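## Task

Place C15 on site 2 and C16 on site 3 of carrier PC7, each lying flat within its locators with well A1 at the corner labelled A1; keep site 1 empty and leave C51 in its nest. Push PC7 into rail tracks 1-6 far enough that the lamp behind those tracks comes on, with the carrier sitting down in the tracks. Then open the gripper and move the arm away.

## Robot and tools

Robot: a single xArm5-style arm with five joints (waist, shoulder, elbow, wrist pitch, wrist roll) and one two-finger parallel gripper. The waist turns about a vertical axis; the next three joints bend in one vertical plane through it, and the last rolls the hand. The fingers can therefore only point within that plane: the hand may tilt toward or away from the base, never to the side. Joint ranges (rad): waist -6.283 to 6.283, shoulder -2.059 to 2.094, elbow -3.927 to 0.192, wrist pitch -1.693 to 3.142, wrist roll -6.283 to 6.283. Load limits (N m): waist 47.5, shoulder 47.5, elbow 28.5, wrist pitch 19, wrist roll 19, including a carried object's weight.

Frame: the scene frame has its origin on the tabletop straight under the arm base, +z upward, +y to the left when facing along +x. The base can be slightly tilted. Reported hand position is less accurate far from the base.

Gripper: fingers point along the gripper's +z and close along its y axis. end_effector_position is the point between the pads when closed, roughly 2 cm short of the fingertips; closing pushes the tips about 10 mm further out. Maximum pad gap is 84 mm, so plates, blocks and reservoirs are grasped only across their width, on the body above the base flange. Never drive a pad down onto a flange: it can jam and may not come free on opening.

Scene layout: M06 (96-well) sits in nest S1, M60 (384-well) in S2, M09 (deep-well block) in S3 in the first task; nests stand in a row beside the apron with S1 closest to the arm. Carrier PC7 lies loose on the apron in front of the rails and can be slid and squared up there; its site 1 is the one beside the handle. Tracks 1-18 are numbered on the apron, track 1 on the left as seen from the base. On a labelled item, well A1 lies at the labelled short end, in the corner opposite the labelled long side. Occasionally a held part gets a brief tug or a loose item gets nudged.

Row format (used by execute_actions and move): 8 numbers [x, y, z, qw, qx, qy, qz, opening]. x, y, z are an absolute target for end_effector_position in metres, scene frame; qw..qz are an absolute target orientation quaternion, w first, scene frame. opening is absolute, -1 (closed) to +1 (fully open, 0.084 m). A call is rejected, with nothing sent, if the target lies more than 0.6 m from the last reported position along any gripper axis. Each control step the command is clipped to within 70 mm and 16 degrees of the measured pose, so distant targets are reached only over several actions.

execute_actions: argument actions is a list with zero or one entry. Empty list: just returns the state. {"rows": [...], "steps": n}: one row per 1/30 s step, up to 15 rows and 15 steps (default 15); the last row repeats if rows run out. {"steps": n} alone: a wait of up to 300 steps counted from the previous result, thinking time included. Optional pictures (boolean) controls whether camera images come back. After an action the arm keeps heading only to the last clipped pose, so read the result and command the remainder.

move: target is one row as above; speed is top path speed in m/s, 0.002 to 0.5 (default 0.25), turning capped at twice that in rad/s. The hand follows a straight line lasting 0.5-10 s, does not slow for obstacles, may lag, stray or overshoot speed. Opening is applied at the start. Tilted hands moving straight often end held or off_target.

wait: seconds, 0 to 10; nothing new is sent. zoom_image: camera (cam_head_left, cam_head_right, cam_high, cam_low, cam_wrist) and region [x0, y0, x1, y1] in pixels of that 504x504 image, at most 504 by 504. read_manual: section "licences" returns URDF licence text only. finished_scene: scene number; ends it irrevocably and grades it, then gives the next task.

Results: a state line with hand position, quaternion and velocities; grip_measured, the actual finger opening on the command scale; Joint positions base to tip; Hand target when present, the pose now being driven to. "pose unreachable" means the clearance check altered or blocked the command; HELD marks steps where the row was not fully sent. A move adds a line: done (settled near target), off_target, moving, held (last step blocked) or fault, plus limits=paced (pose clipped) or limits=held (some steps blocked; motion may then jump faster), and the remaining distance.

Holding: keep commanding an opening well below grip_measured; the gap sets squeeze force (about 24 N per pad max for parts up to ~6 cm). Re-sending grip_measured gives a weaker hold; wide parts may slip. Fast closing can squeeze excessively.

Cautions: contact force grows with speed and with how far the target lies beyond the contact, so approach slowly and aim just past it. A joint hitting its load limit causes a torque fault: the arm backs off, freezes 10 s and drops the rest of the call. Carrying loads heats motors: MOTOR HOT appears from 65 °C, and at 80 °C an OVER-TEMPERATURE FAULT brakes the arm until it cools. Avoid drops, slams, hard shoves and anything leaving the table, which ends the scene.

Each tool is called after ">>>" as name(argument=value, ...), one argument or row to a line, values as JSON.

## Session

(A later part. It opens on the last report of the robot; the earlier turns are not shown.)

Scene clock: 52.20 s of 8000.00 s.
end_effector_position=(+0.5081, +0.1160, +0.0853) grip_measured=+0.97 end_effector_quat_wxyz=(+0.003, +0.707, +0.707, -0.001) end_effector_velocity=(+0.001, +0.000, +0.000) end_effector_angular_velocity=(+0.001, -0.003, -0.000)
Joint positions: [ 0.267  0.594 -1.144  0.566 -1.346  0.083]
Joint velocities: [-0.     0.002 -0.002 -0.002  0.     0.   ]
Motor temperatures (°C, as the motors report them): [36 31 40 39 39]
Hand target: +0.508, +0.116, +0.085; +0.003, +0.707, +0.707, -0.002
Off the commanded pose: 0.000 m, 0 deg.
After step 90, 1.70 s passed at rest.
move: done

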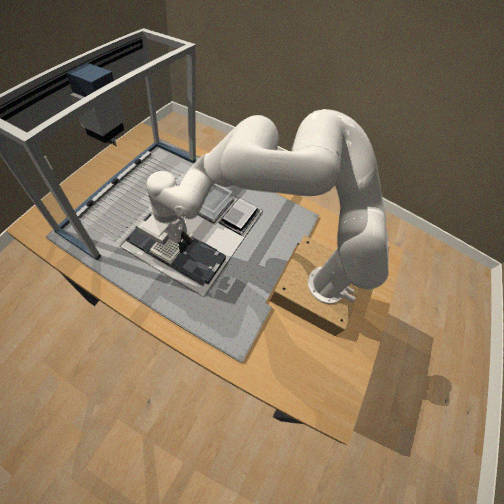

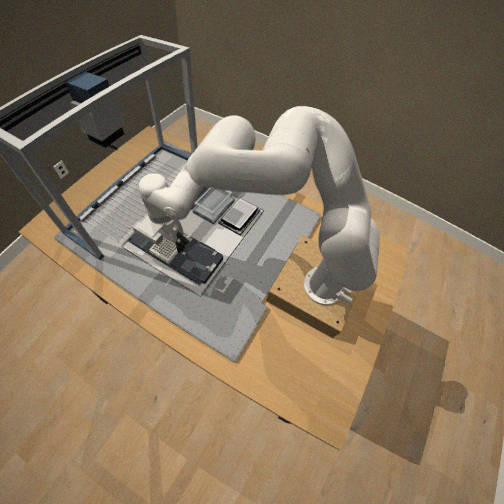

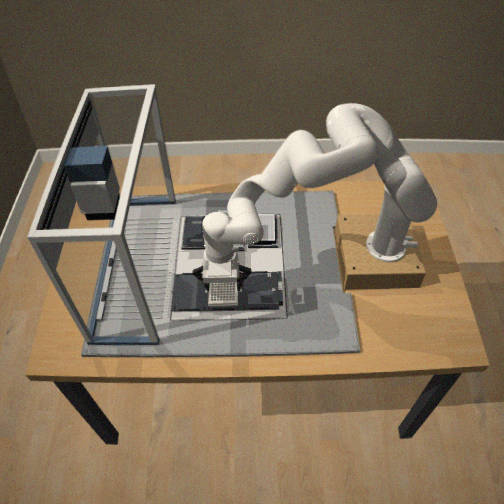

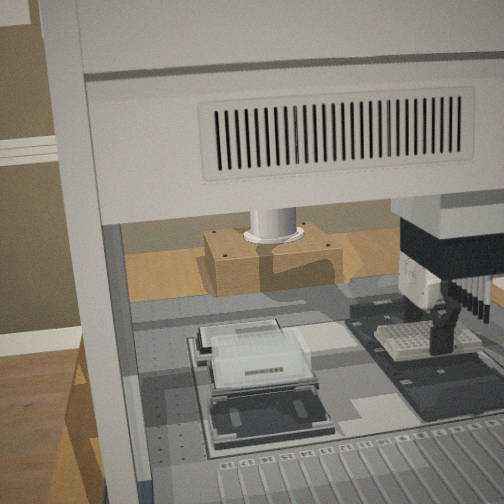

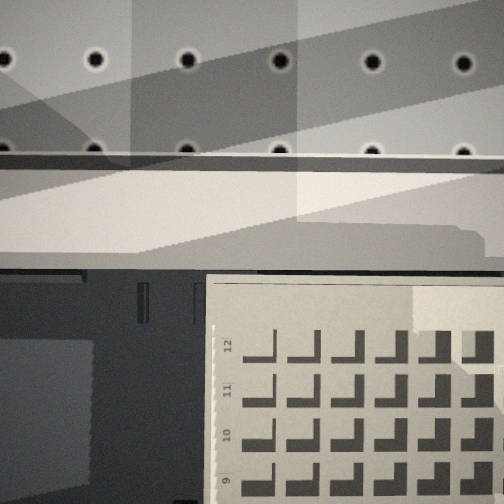

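>>> move(
  target=[0.5075,0.1105,0.078,0,0.7071,0.7071,0,0.5],
  speed=0.02,
)

>>> move(
  target=[0.5075,0.1105,0.066,0,0.7071,0.7071,0,0.5],
  speed=0.01,
)

>>> zoom_image(
  camera="cam_low",
  region=[350,290,504,400],
)

Scene clock: 60.63 s of 8000.00 s.
end_effector_position=(+0.5075, +0.1106, +0.0781) grip_measured=+0.97 end_effector_quat_wxyz=(+0.003, +0.707, +0.707, -0.002) end_effector_velocity=(+0.001, +0.000, +0.001) end_effector_angular_velocity=(+0.001, -0.005, +0.001)
Joint positions: [ 0.257  0.608 -1.14   0.548 -1.356  0.083]
Joint velocities: [-0.     0.    -0.001 -0.004 -0.001  0.   ]
Motor temperatures (°C, as the motors report them): [36 31 39 39 39]
Hand target: +0.507, +0.111, +0.078; +0.003, +0.707, +0.707, -0.002
Off the commanded pose: 0.000 m, 0 deg.
After step 90, 4.70 s passed at rest.
move: done

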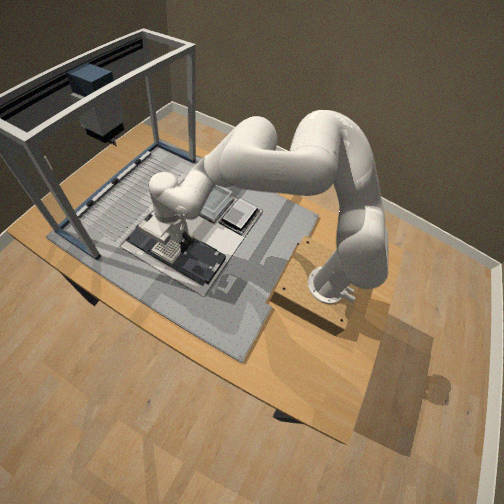

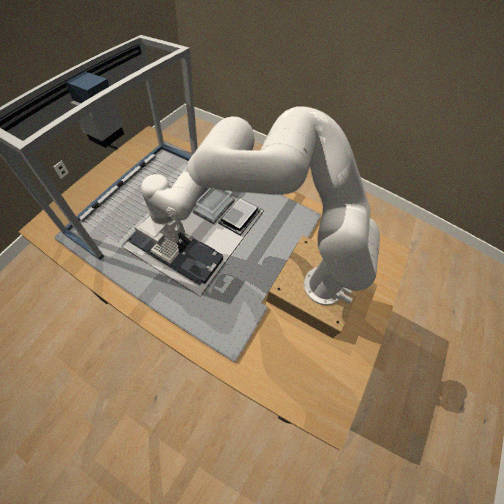

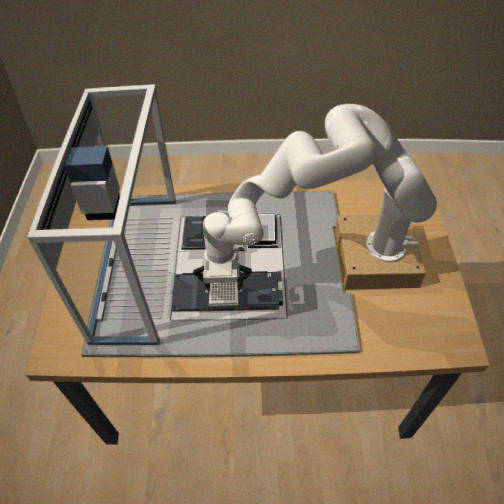

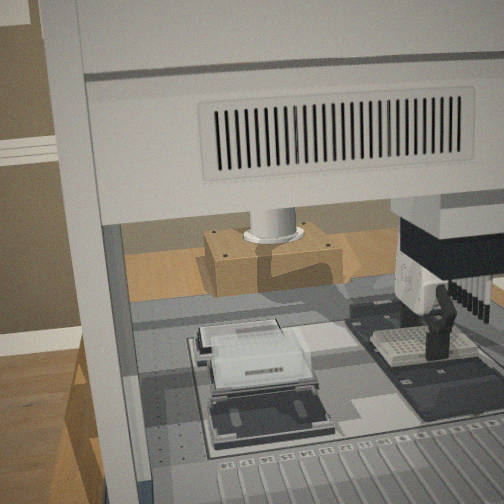

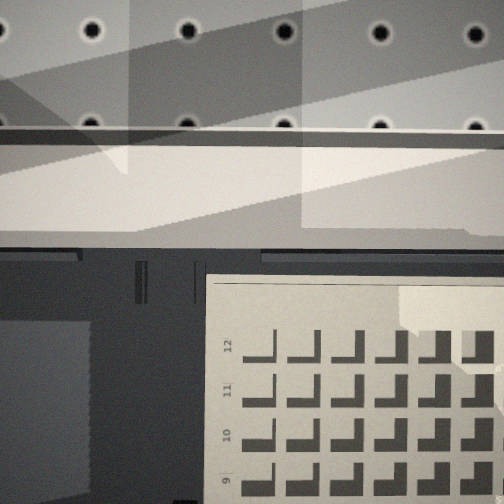

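Scene clock: 62.20 s of 8000.00 s.
end_effector_position=(+0.5085, +0.1109, +0.0665) grip_measured=+0.97 end_effector_quat_wxyz=(+0.003, +0.707, +0.707, -0.000) end_effector_velocity=(-0.001, -0.000, +0.000) end_effector_angular_velocity=(-0.001, +0.003, +0.001)
Joint positions: [ 0.257  0.638 -1.147  0.522 -1.356  0.083]
Joint velocities: [-0.    -0.001  0.     0.003 -0.001 -0.   ]
Motor temperatures (°C, as the motors report them): [36 31 39 39 39]
Hand target: +0.507, +0.110, +0.066; +0.003, +0.707, +0.707, -0.002
Off the commanded pose: 0.001 m, 0 deg.
move: done

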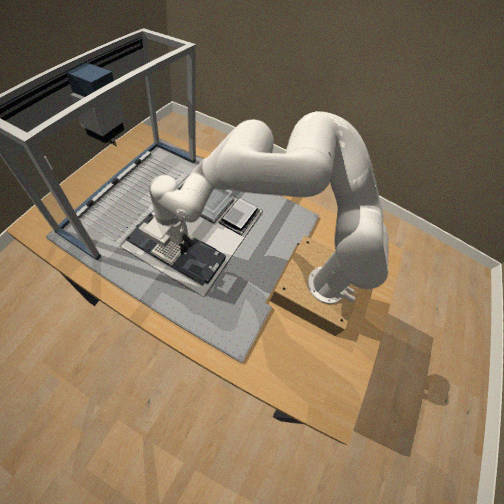

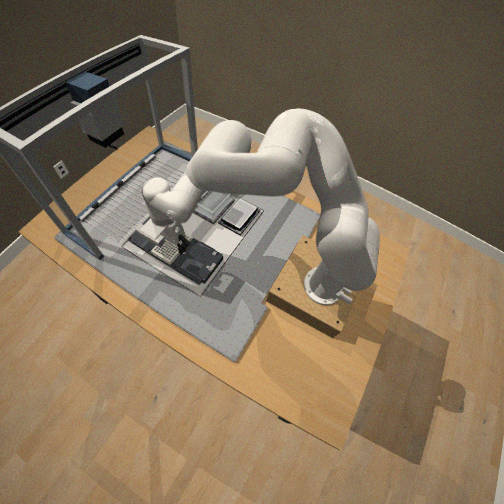

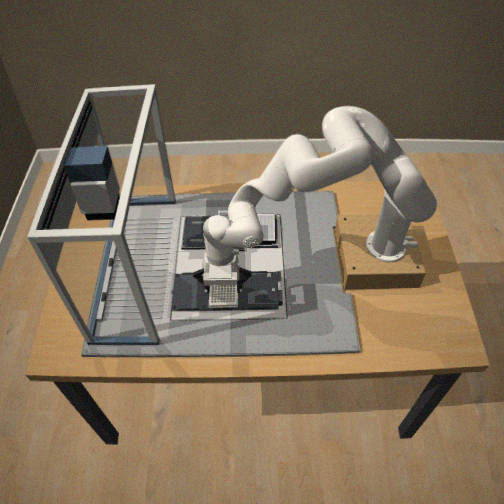

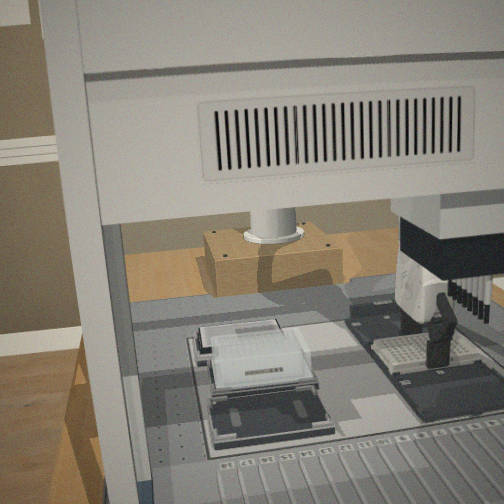

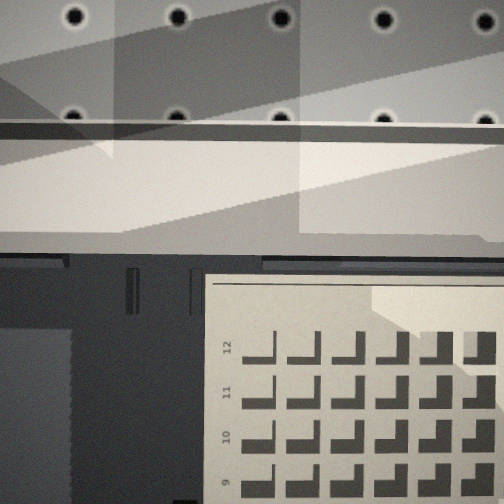

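Region (350, 290, 504, 400) of cam_low's 504x504 image, scaled by 3.273, with more detail than that image has; it fills the top 360 rows of this view, and the rest is white.

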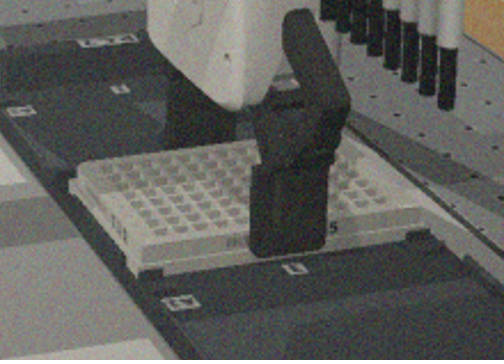

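>>> move(
  target=[0.5075,0.1105,0.063,0,0.7071,0.7071,0,0.5],
  speed=0.01,
)

>>> move(
  target=[0.508,0.1105,0.064,0,0.7071,0.7071,0,1],
)

>>> move(
  target=[0.508,0.1105,0.13,0,0.7071,0.7071,0,1],
  speed=0.04,
)

>>> zoom_image(
  camera="cam_low",
  region=[350,290,504,400],
)

Scene clock: 67.07 s of 8000.00 s.
end_effector_position=(+0.5079, +0.1106, +0.0645) grip_measured=+0.98 end_effector_quat_wxyz=(+0.003, +0.707, +0.707, -0.001) end_effector_velocity=(-0.000, -0.000, -0.001) end_effector_angular_velocity=(+0.001, -0.002, +0.001)
Joint positions: [ 0.257  0.642 -1.147  0.52  -1.356  0.083]
Joint velocities: [ 0.     0.001  0.003 -0.006 -0.001  0.   ]
Motor temperatures (°C, as the motors report them): [36 31 38 39 39]
Hand target: +0.507, +0.110, +0.063; +0.003, +0.707, +0.707, -0.002
Off the commanded pose: 0.002 m, 0 deg.
After step 90, 1.17 s passed at rest.
move: done

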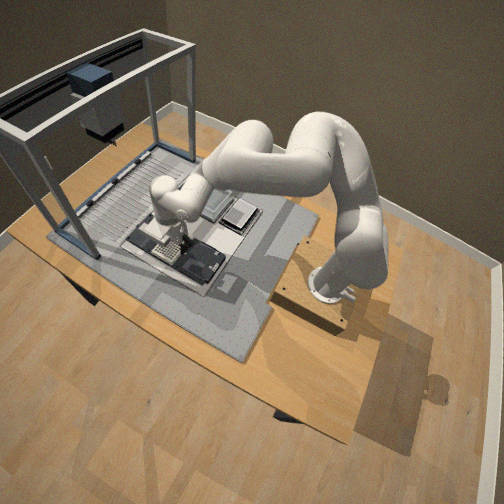

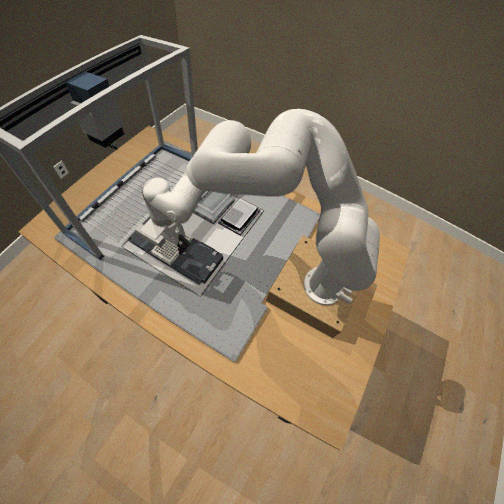

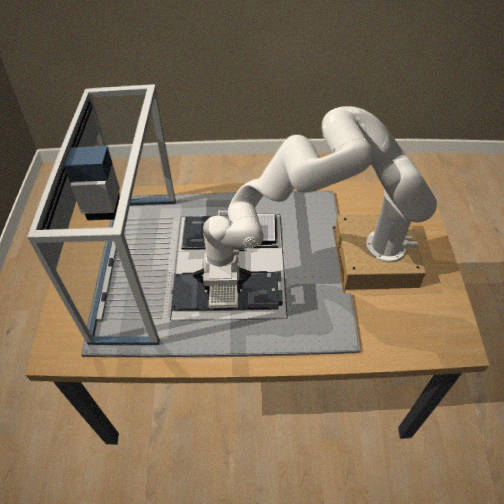

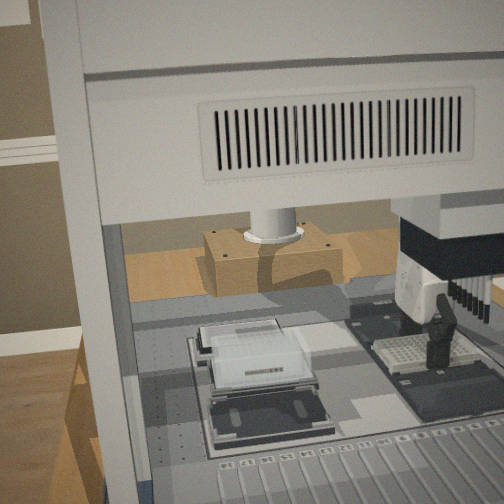

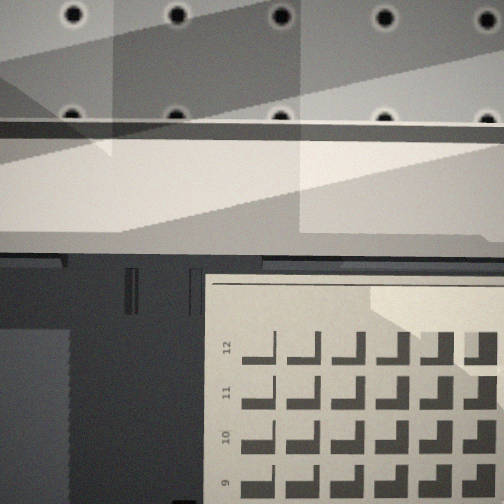

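Scene clock: 67.77 s of 8000.00 s.
end_effector_position=(+0.5081, +0.1105, +0.0638) grip_measured=+1.00 end_effector_quat_wxyz=(+0.003, +0.707, +0.707, -0.002) end_effector_velocity=(+0.000, +0.000, +0.000) end_effector_angular_velocity=(+0.000, -0.001, +0.001)
Joint positions: [ 0.257  0.645 -1.15   0.521 -1.356  0.084]
Joint velocities: [ 0.    -0.001  0.001 -0.    -0.     0.   ]
Motor temperatures (°C, as the motors report them): [36 31 38 39 39]
Hand target: +0.508, +0.110, +0.064; +0.003, +0.707, +0.707, -0.002
Off the commanded pose: 0.000 m, 0 deg.
move: done

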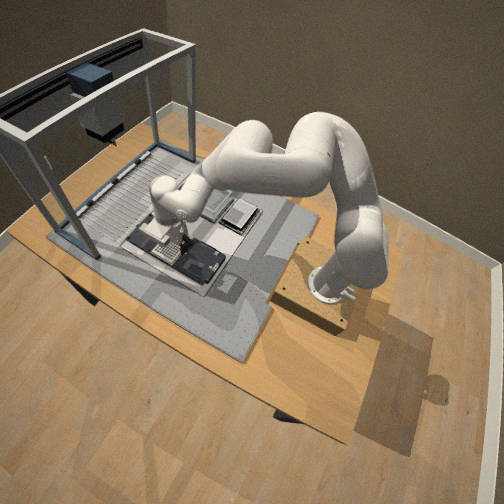

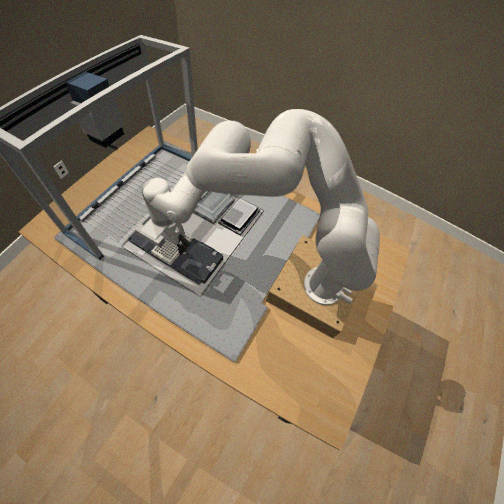

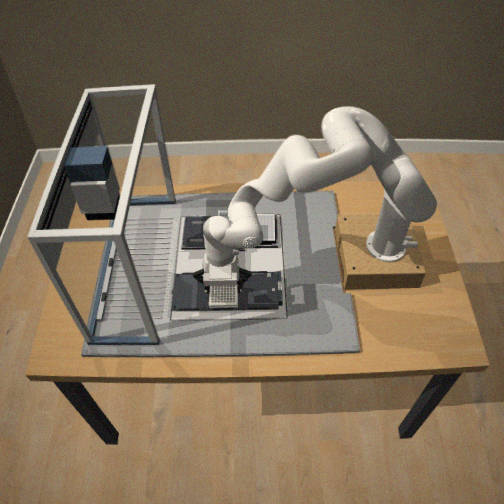

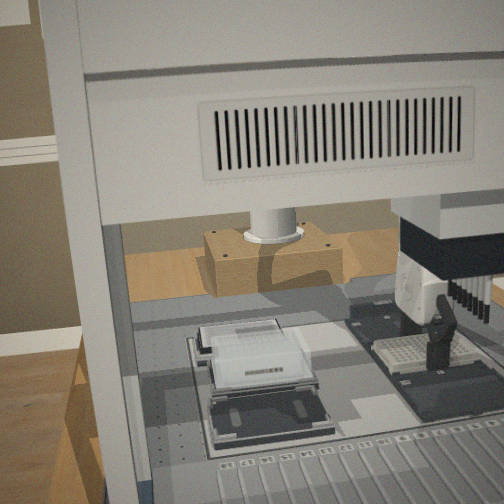

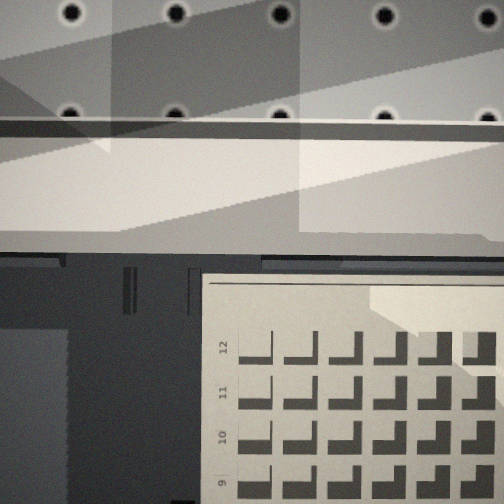

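Scene clock: 69.77 s of 8000.00 s.
end_effector_position=(+0.5079, +0.1105, +0.1297) grip_measured=+1.00 end_effector_quat_wxyz=(+0.003, +0.707, +0.707, -0.002) end_effector_velocity=(-0.001, -0.000, +0.000) end_effector_angular_velocity=(-0.000, +0.002, +0.000)
Joint positions: [ 0.256  0.488 -1.132  0.66  -1.357  0.084]
Joint velocities: [-0.    -0.001  0.     0.003 -0.001  0.   ]
Motor temperatures (°C, as the motors report them): [36 31 38 39 39]
Hand target: +0.508, +0.111, +0.130; +0.003, +0.707, +0.707, -0.002
Off the commanded pose: 0.000 m, 0 deg.
move: done

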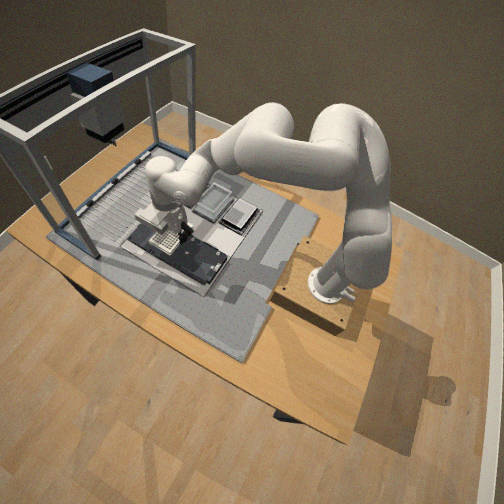

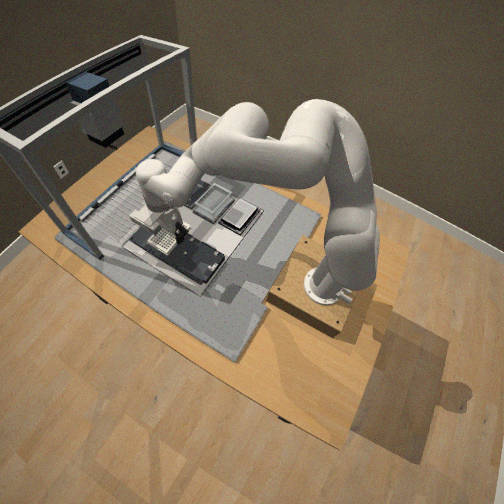

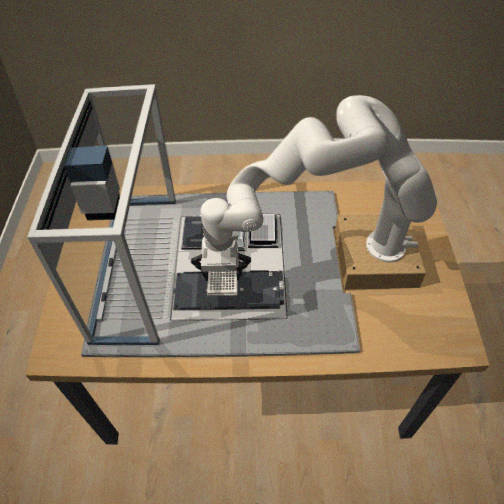

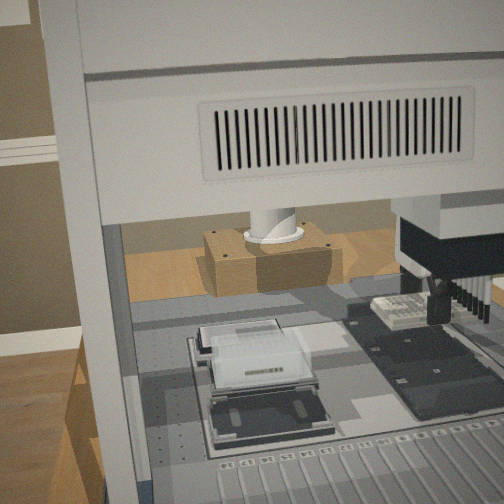

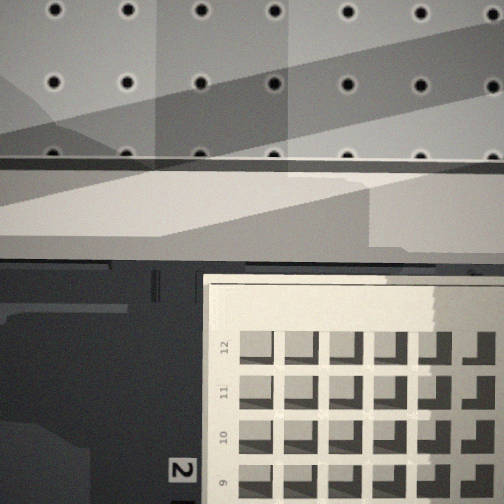

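Region (350, 290, 504, 400) of cam_low's 504x504 image, scaled by 3.273, with more detail than that image has; it fills the top 360 rows of this view, and the rest is white.

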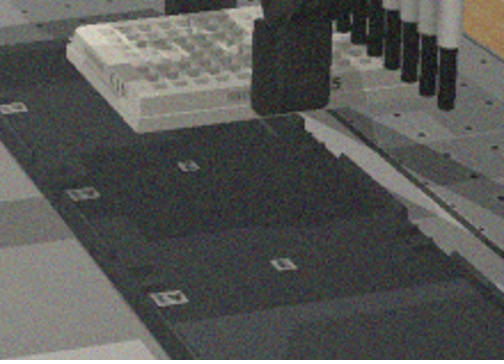

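>>> move(
  target=[0.508,0.1105,0.065,0,0.7071,0.7071,0,1],
  speed=0.025,
)

>>> execute_actions(
  actions=[
    {"rows":[[0.505,0.1105,0.066,0,0.7071,0.7071,0,1],[0.505,0.1105,0.066,0,0.7071,0.7071,0,1],[0.505,0.1105,0.066,0,0.7071,0.7071,0,1],[0.505,0.1105,0.067,0,0.7071,0.7071,0,1],[0.511,0.1105,0.067,0,0.7071,0.7071,0,1],[0.511,0.1105,0.068,0,0.7071,0.7071,0,1],[0.511,0.1105,0.068,0,0.7071,0.7071,0,1],[0.511,0.1105,0.069,0,0.7071,0.7071,0,1],[0.508,0.1105,0.070,0,0.7071,0.7071,0,1]],"steps":15},
  ],
)

>>> move(
  target=[0.508,0.1105,0.09,0,0.7071,0.7071,0,1],
  speed=0.02,
)

Scene clock: 77.27 s of 8000.00 s.
end_effector_position=(+0.5100, +0.1103, +0.0668) grip_measured=+1.00 end_effector_quat_wxyz=(+0.004, +0.708, +0.707, +0.000) end_effector_velocity=(+0.000, -0.001, -0.002) end_effector_angular_velocity=(+0.000, -0.001, -0.002)
Joint positions: [ 0.256  0.64  -1.151  0.522 -1.356  0.084]
Joint velocities: [-0.002  0.006 -0.001 -0.006 -0.001  0.   ]
Motor temperatures (°C, as the motors report them): [36 31 38 39 39]
Hand target: +0.508, +0.110, +0.065; +0.003, +0.707, +0.707, -0.002
Off the commanded pose: 0.003 m, 0 deg.
After step 90, 1.60 s passed at rest.
move: done

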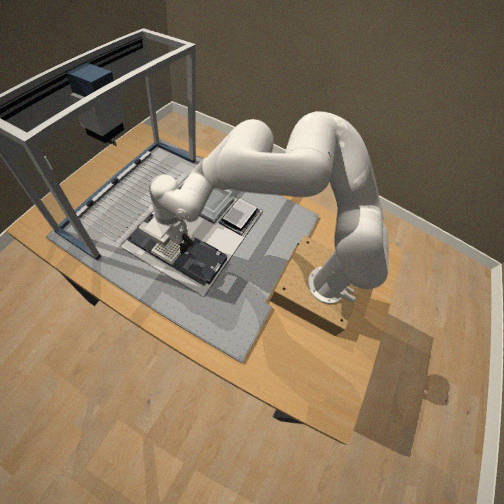

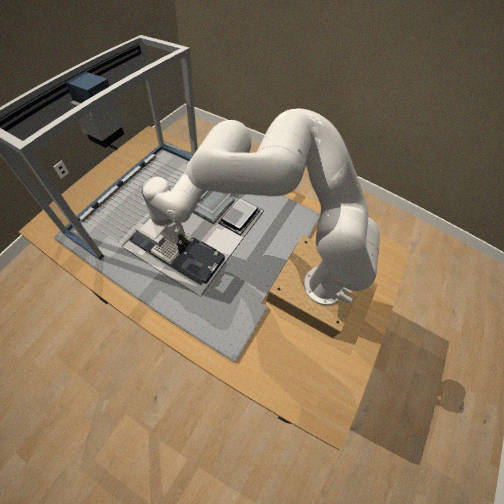

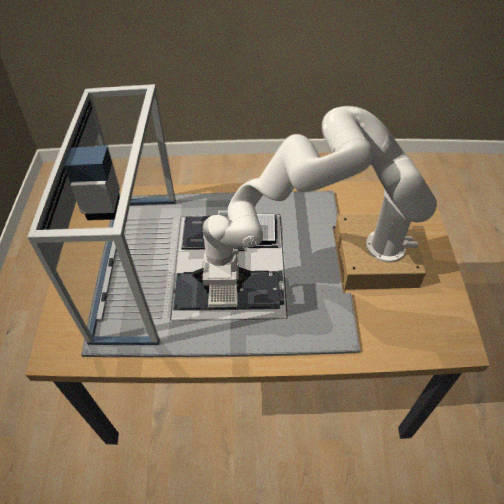

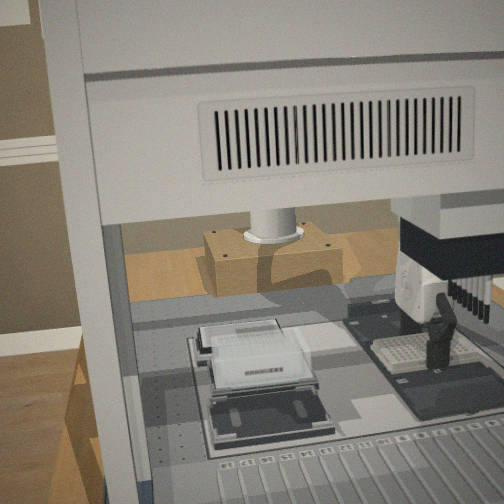

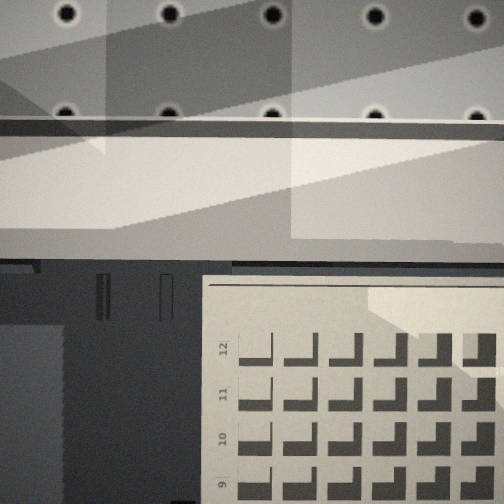

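Scene clock: 77.77 s of 8000.00 s.
end_effector_position=(+0.5070, +0.1107, +0.0686) grip_measured=+1.00 end_effector_quat_wxyz=(+0.002, +0.707, +0.707, -0.003) end_effector_velocity=(-0.004, -0.001, +0.003) end_effector_angular_velocity=(-0.001, +0.002, -0.002)
Joint positions: [ 0.258  0.632 -1.146  0.533 -1.356  0.084]
Joint velocities: [-0.001 -0.015  0.017  0.001  0.001  0.   ]
Motor temperatures (°C, as the motors report them): [36 31 38 39 39]
Hand target: +0.508, +0.110, +0.070; +0.003, +0.707, +0.707, -0.002
Off the commanded pose: 0.002 m, 0 deg.
Steps of this call (steps 1 to 15: all 15 steps of this action). Readings (end_effector_position):
1: (+0.5100, +0.1102, +0.0668)
2: (+0.5097, +0.1103, +0.0668)
4: (+0.5086, +0.1105, +0.0671)
8: (+0.5087, +0.1110, +0.0671)
15: the state above

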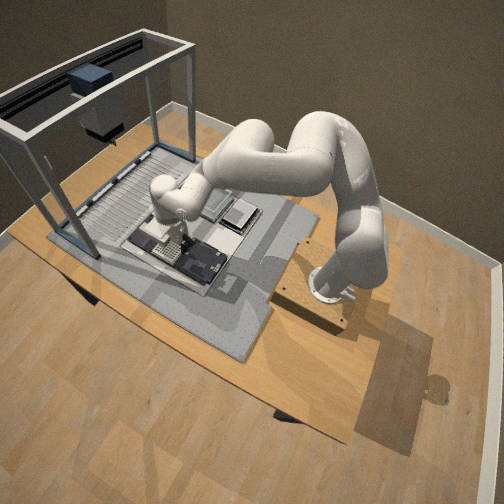

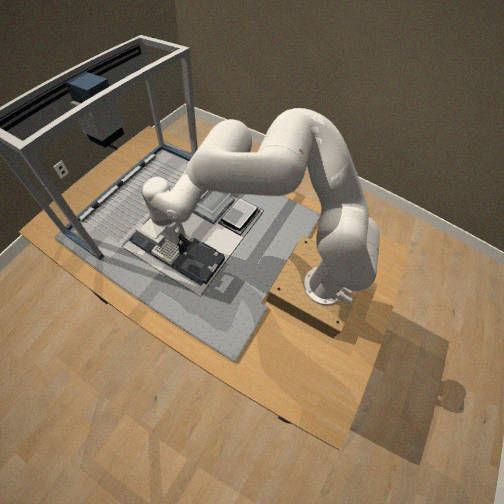

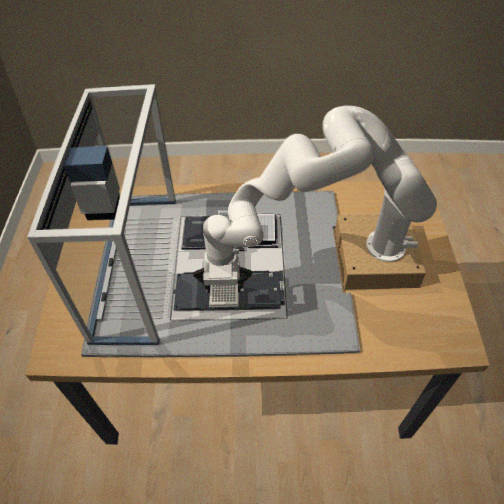

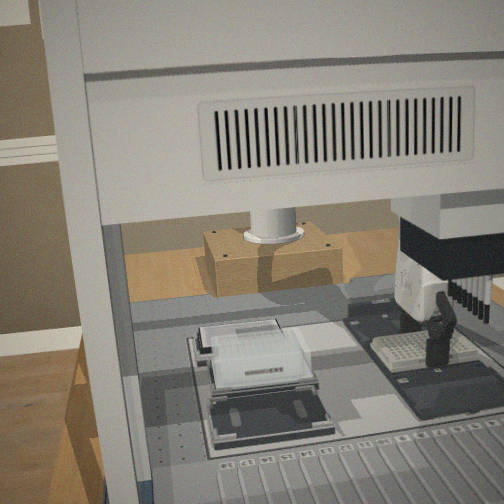

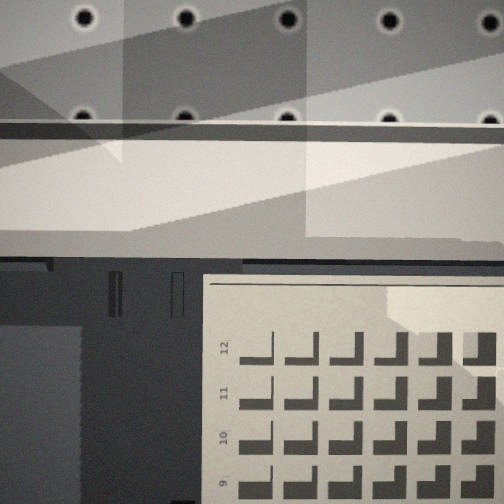

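Scene clock: 79.30 s of 8000.00 s.
end_effector_position=(+0.5080, +0.1105, +0.0899) grip_measured=+1.00 end_effector_quat_wxyz=(+0.003, +0.707, +0.707, -0.002) end_effector_velocity=(-0.001, -0.000, -0.000) end_effector_angular_velocity=(-0.001, +0.003, +0.000)
Joint positions: [ 0.257  0.58  -1.137  0.573 -1.356  0.084]
Joint velocities: [ 0.    -0.001  0.003  0.001 -0.     0.   ]
Motor temperatures (°C, as the motors report them): [36 31 38 39 39]
Hand target: +0.508, +0.110, +0.090; +0.003, +0.707, +0.707, -0.002
Off the commanded pose: 0.000 m, 0 deg.
move: done

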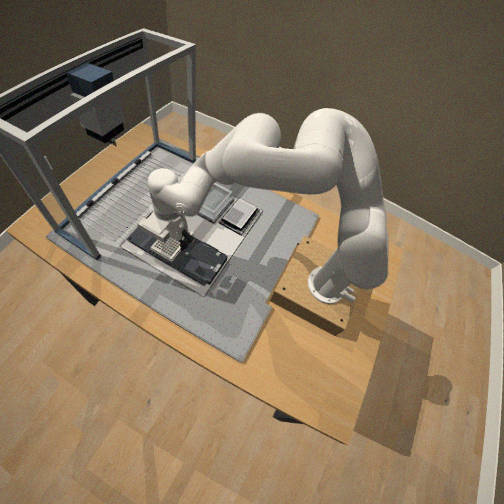

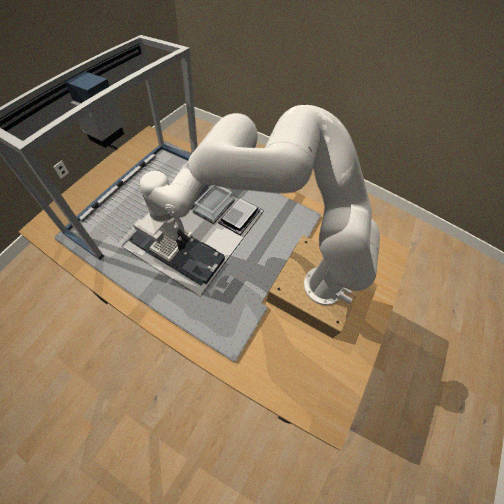

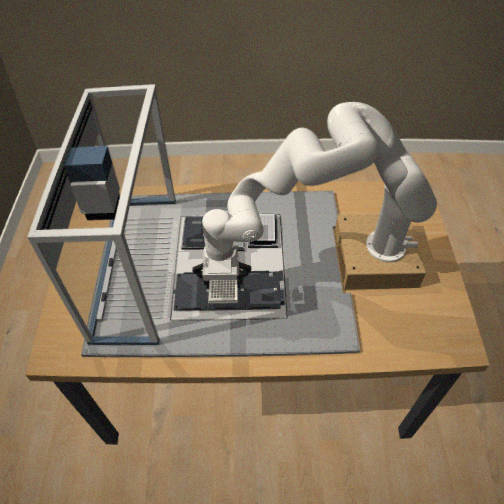

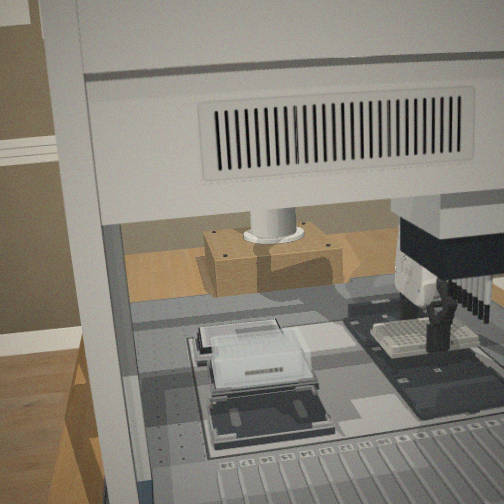

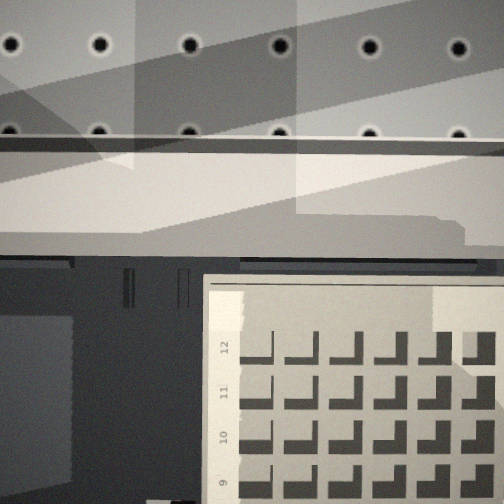

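>>> move(
  target=[0.504,0.108,0.076,0,0.7071,0.7071,0,1],
  speed=0.02,
)

Scene clock: 83.77 s of 8000.00 s.
end_effector_position=(+0.5040, +0.1080, +0.0761) grip_measured=+1.00 end_effector_quat_wxyz=(+0.003, +0.707, +0.707, -0.002) end_effector_velocity=(+0.002, +0.000, +0.001) end_effector_angular_velocity=(+0.001, -0.006, +0.000)
Joint positions: [ 0.254  0.603 -1.124  0.536 -1.359  0.084]
Joint velocities: [-0.     0.    -0.002 -0.004 -0.     0.   ]
Motor temperatures (°C, as the motors report them): [36 31 38 39 39]
Hand target: +0.504, +0.108, +0.076; +0.003, +0.707, +0.707, -0.002
Off the commanded pose: 0.000 m, 0 deg.
After step 90, 0.47 s passed at rest.
move: done

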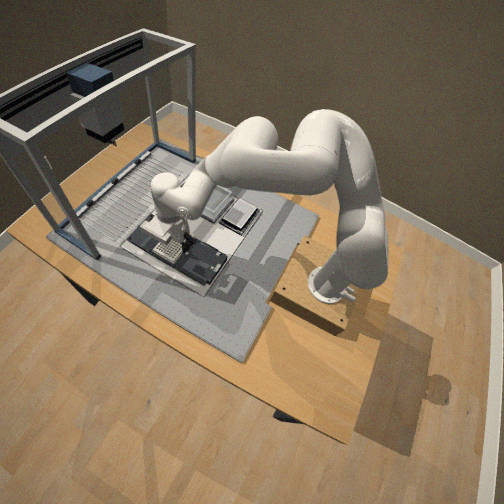

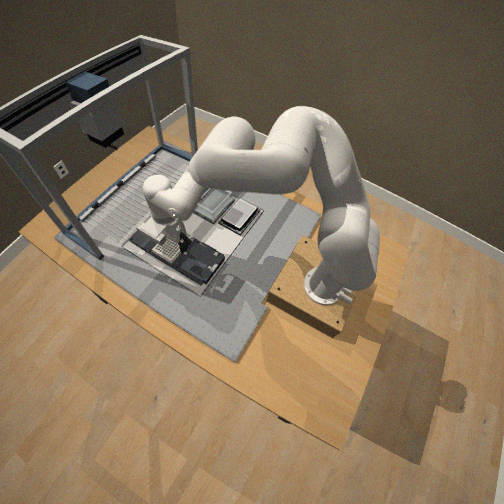

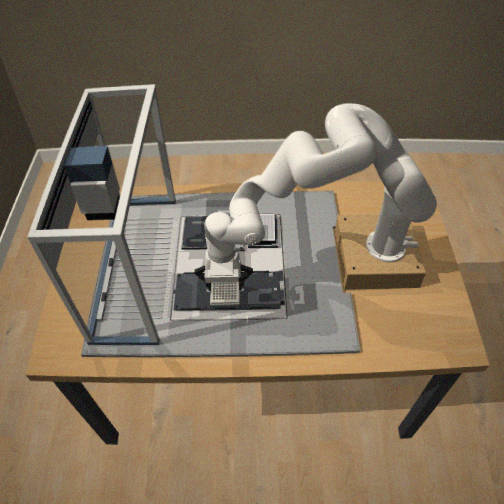

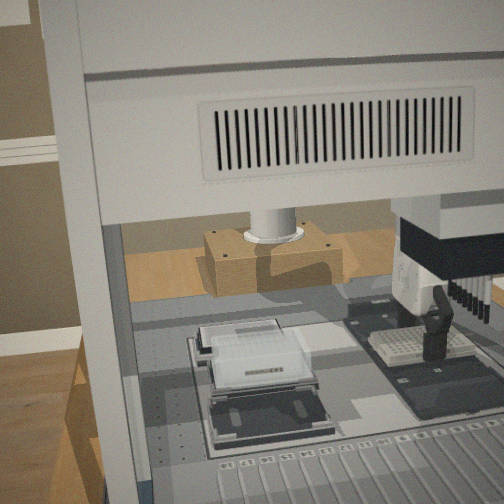

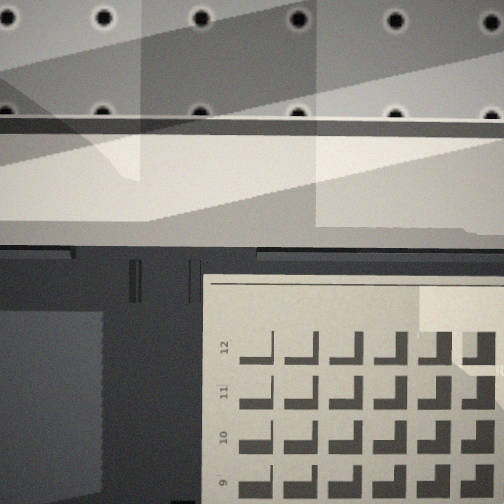

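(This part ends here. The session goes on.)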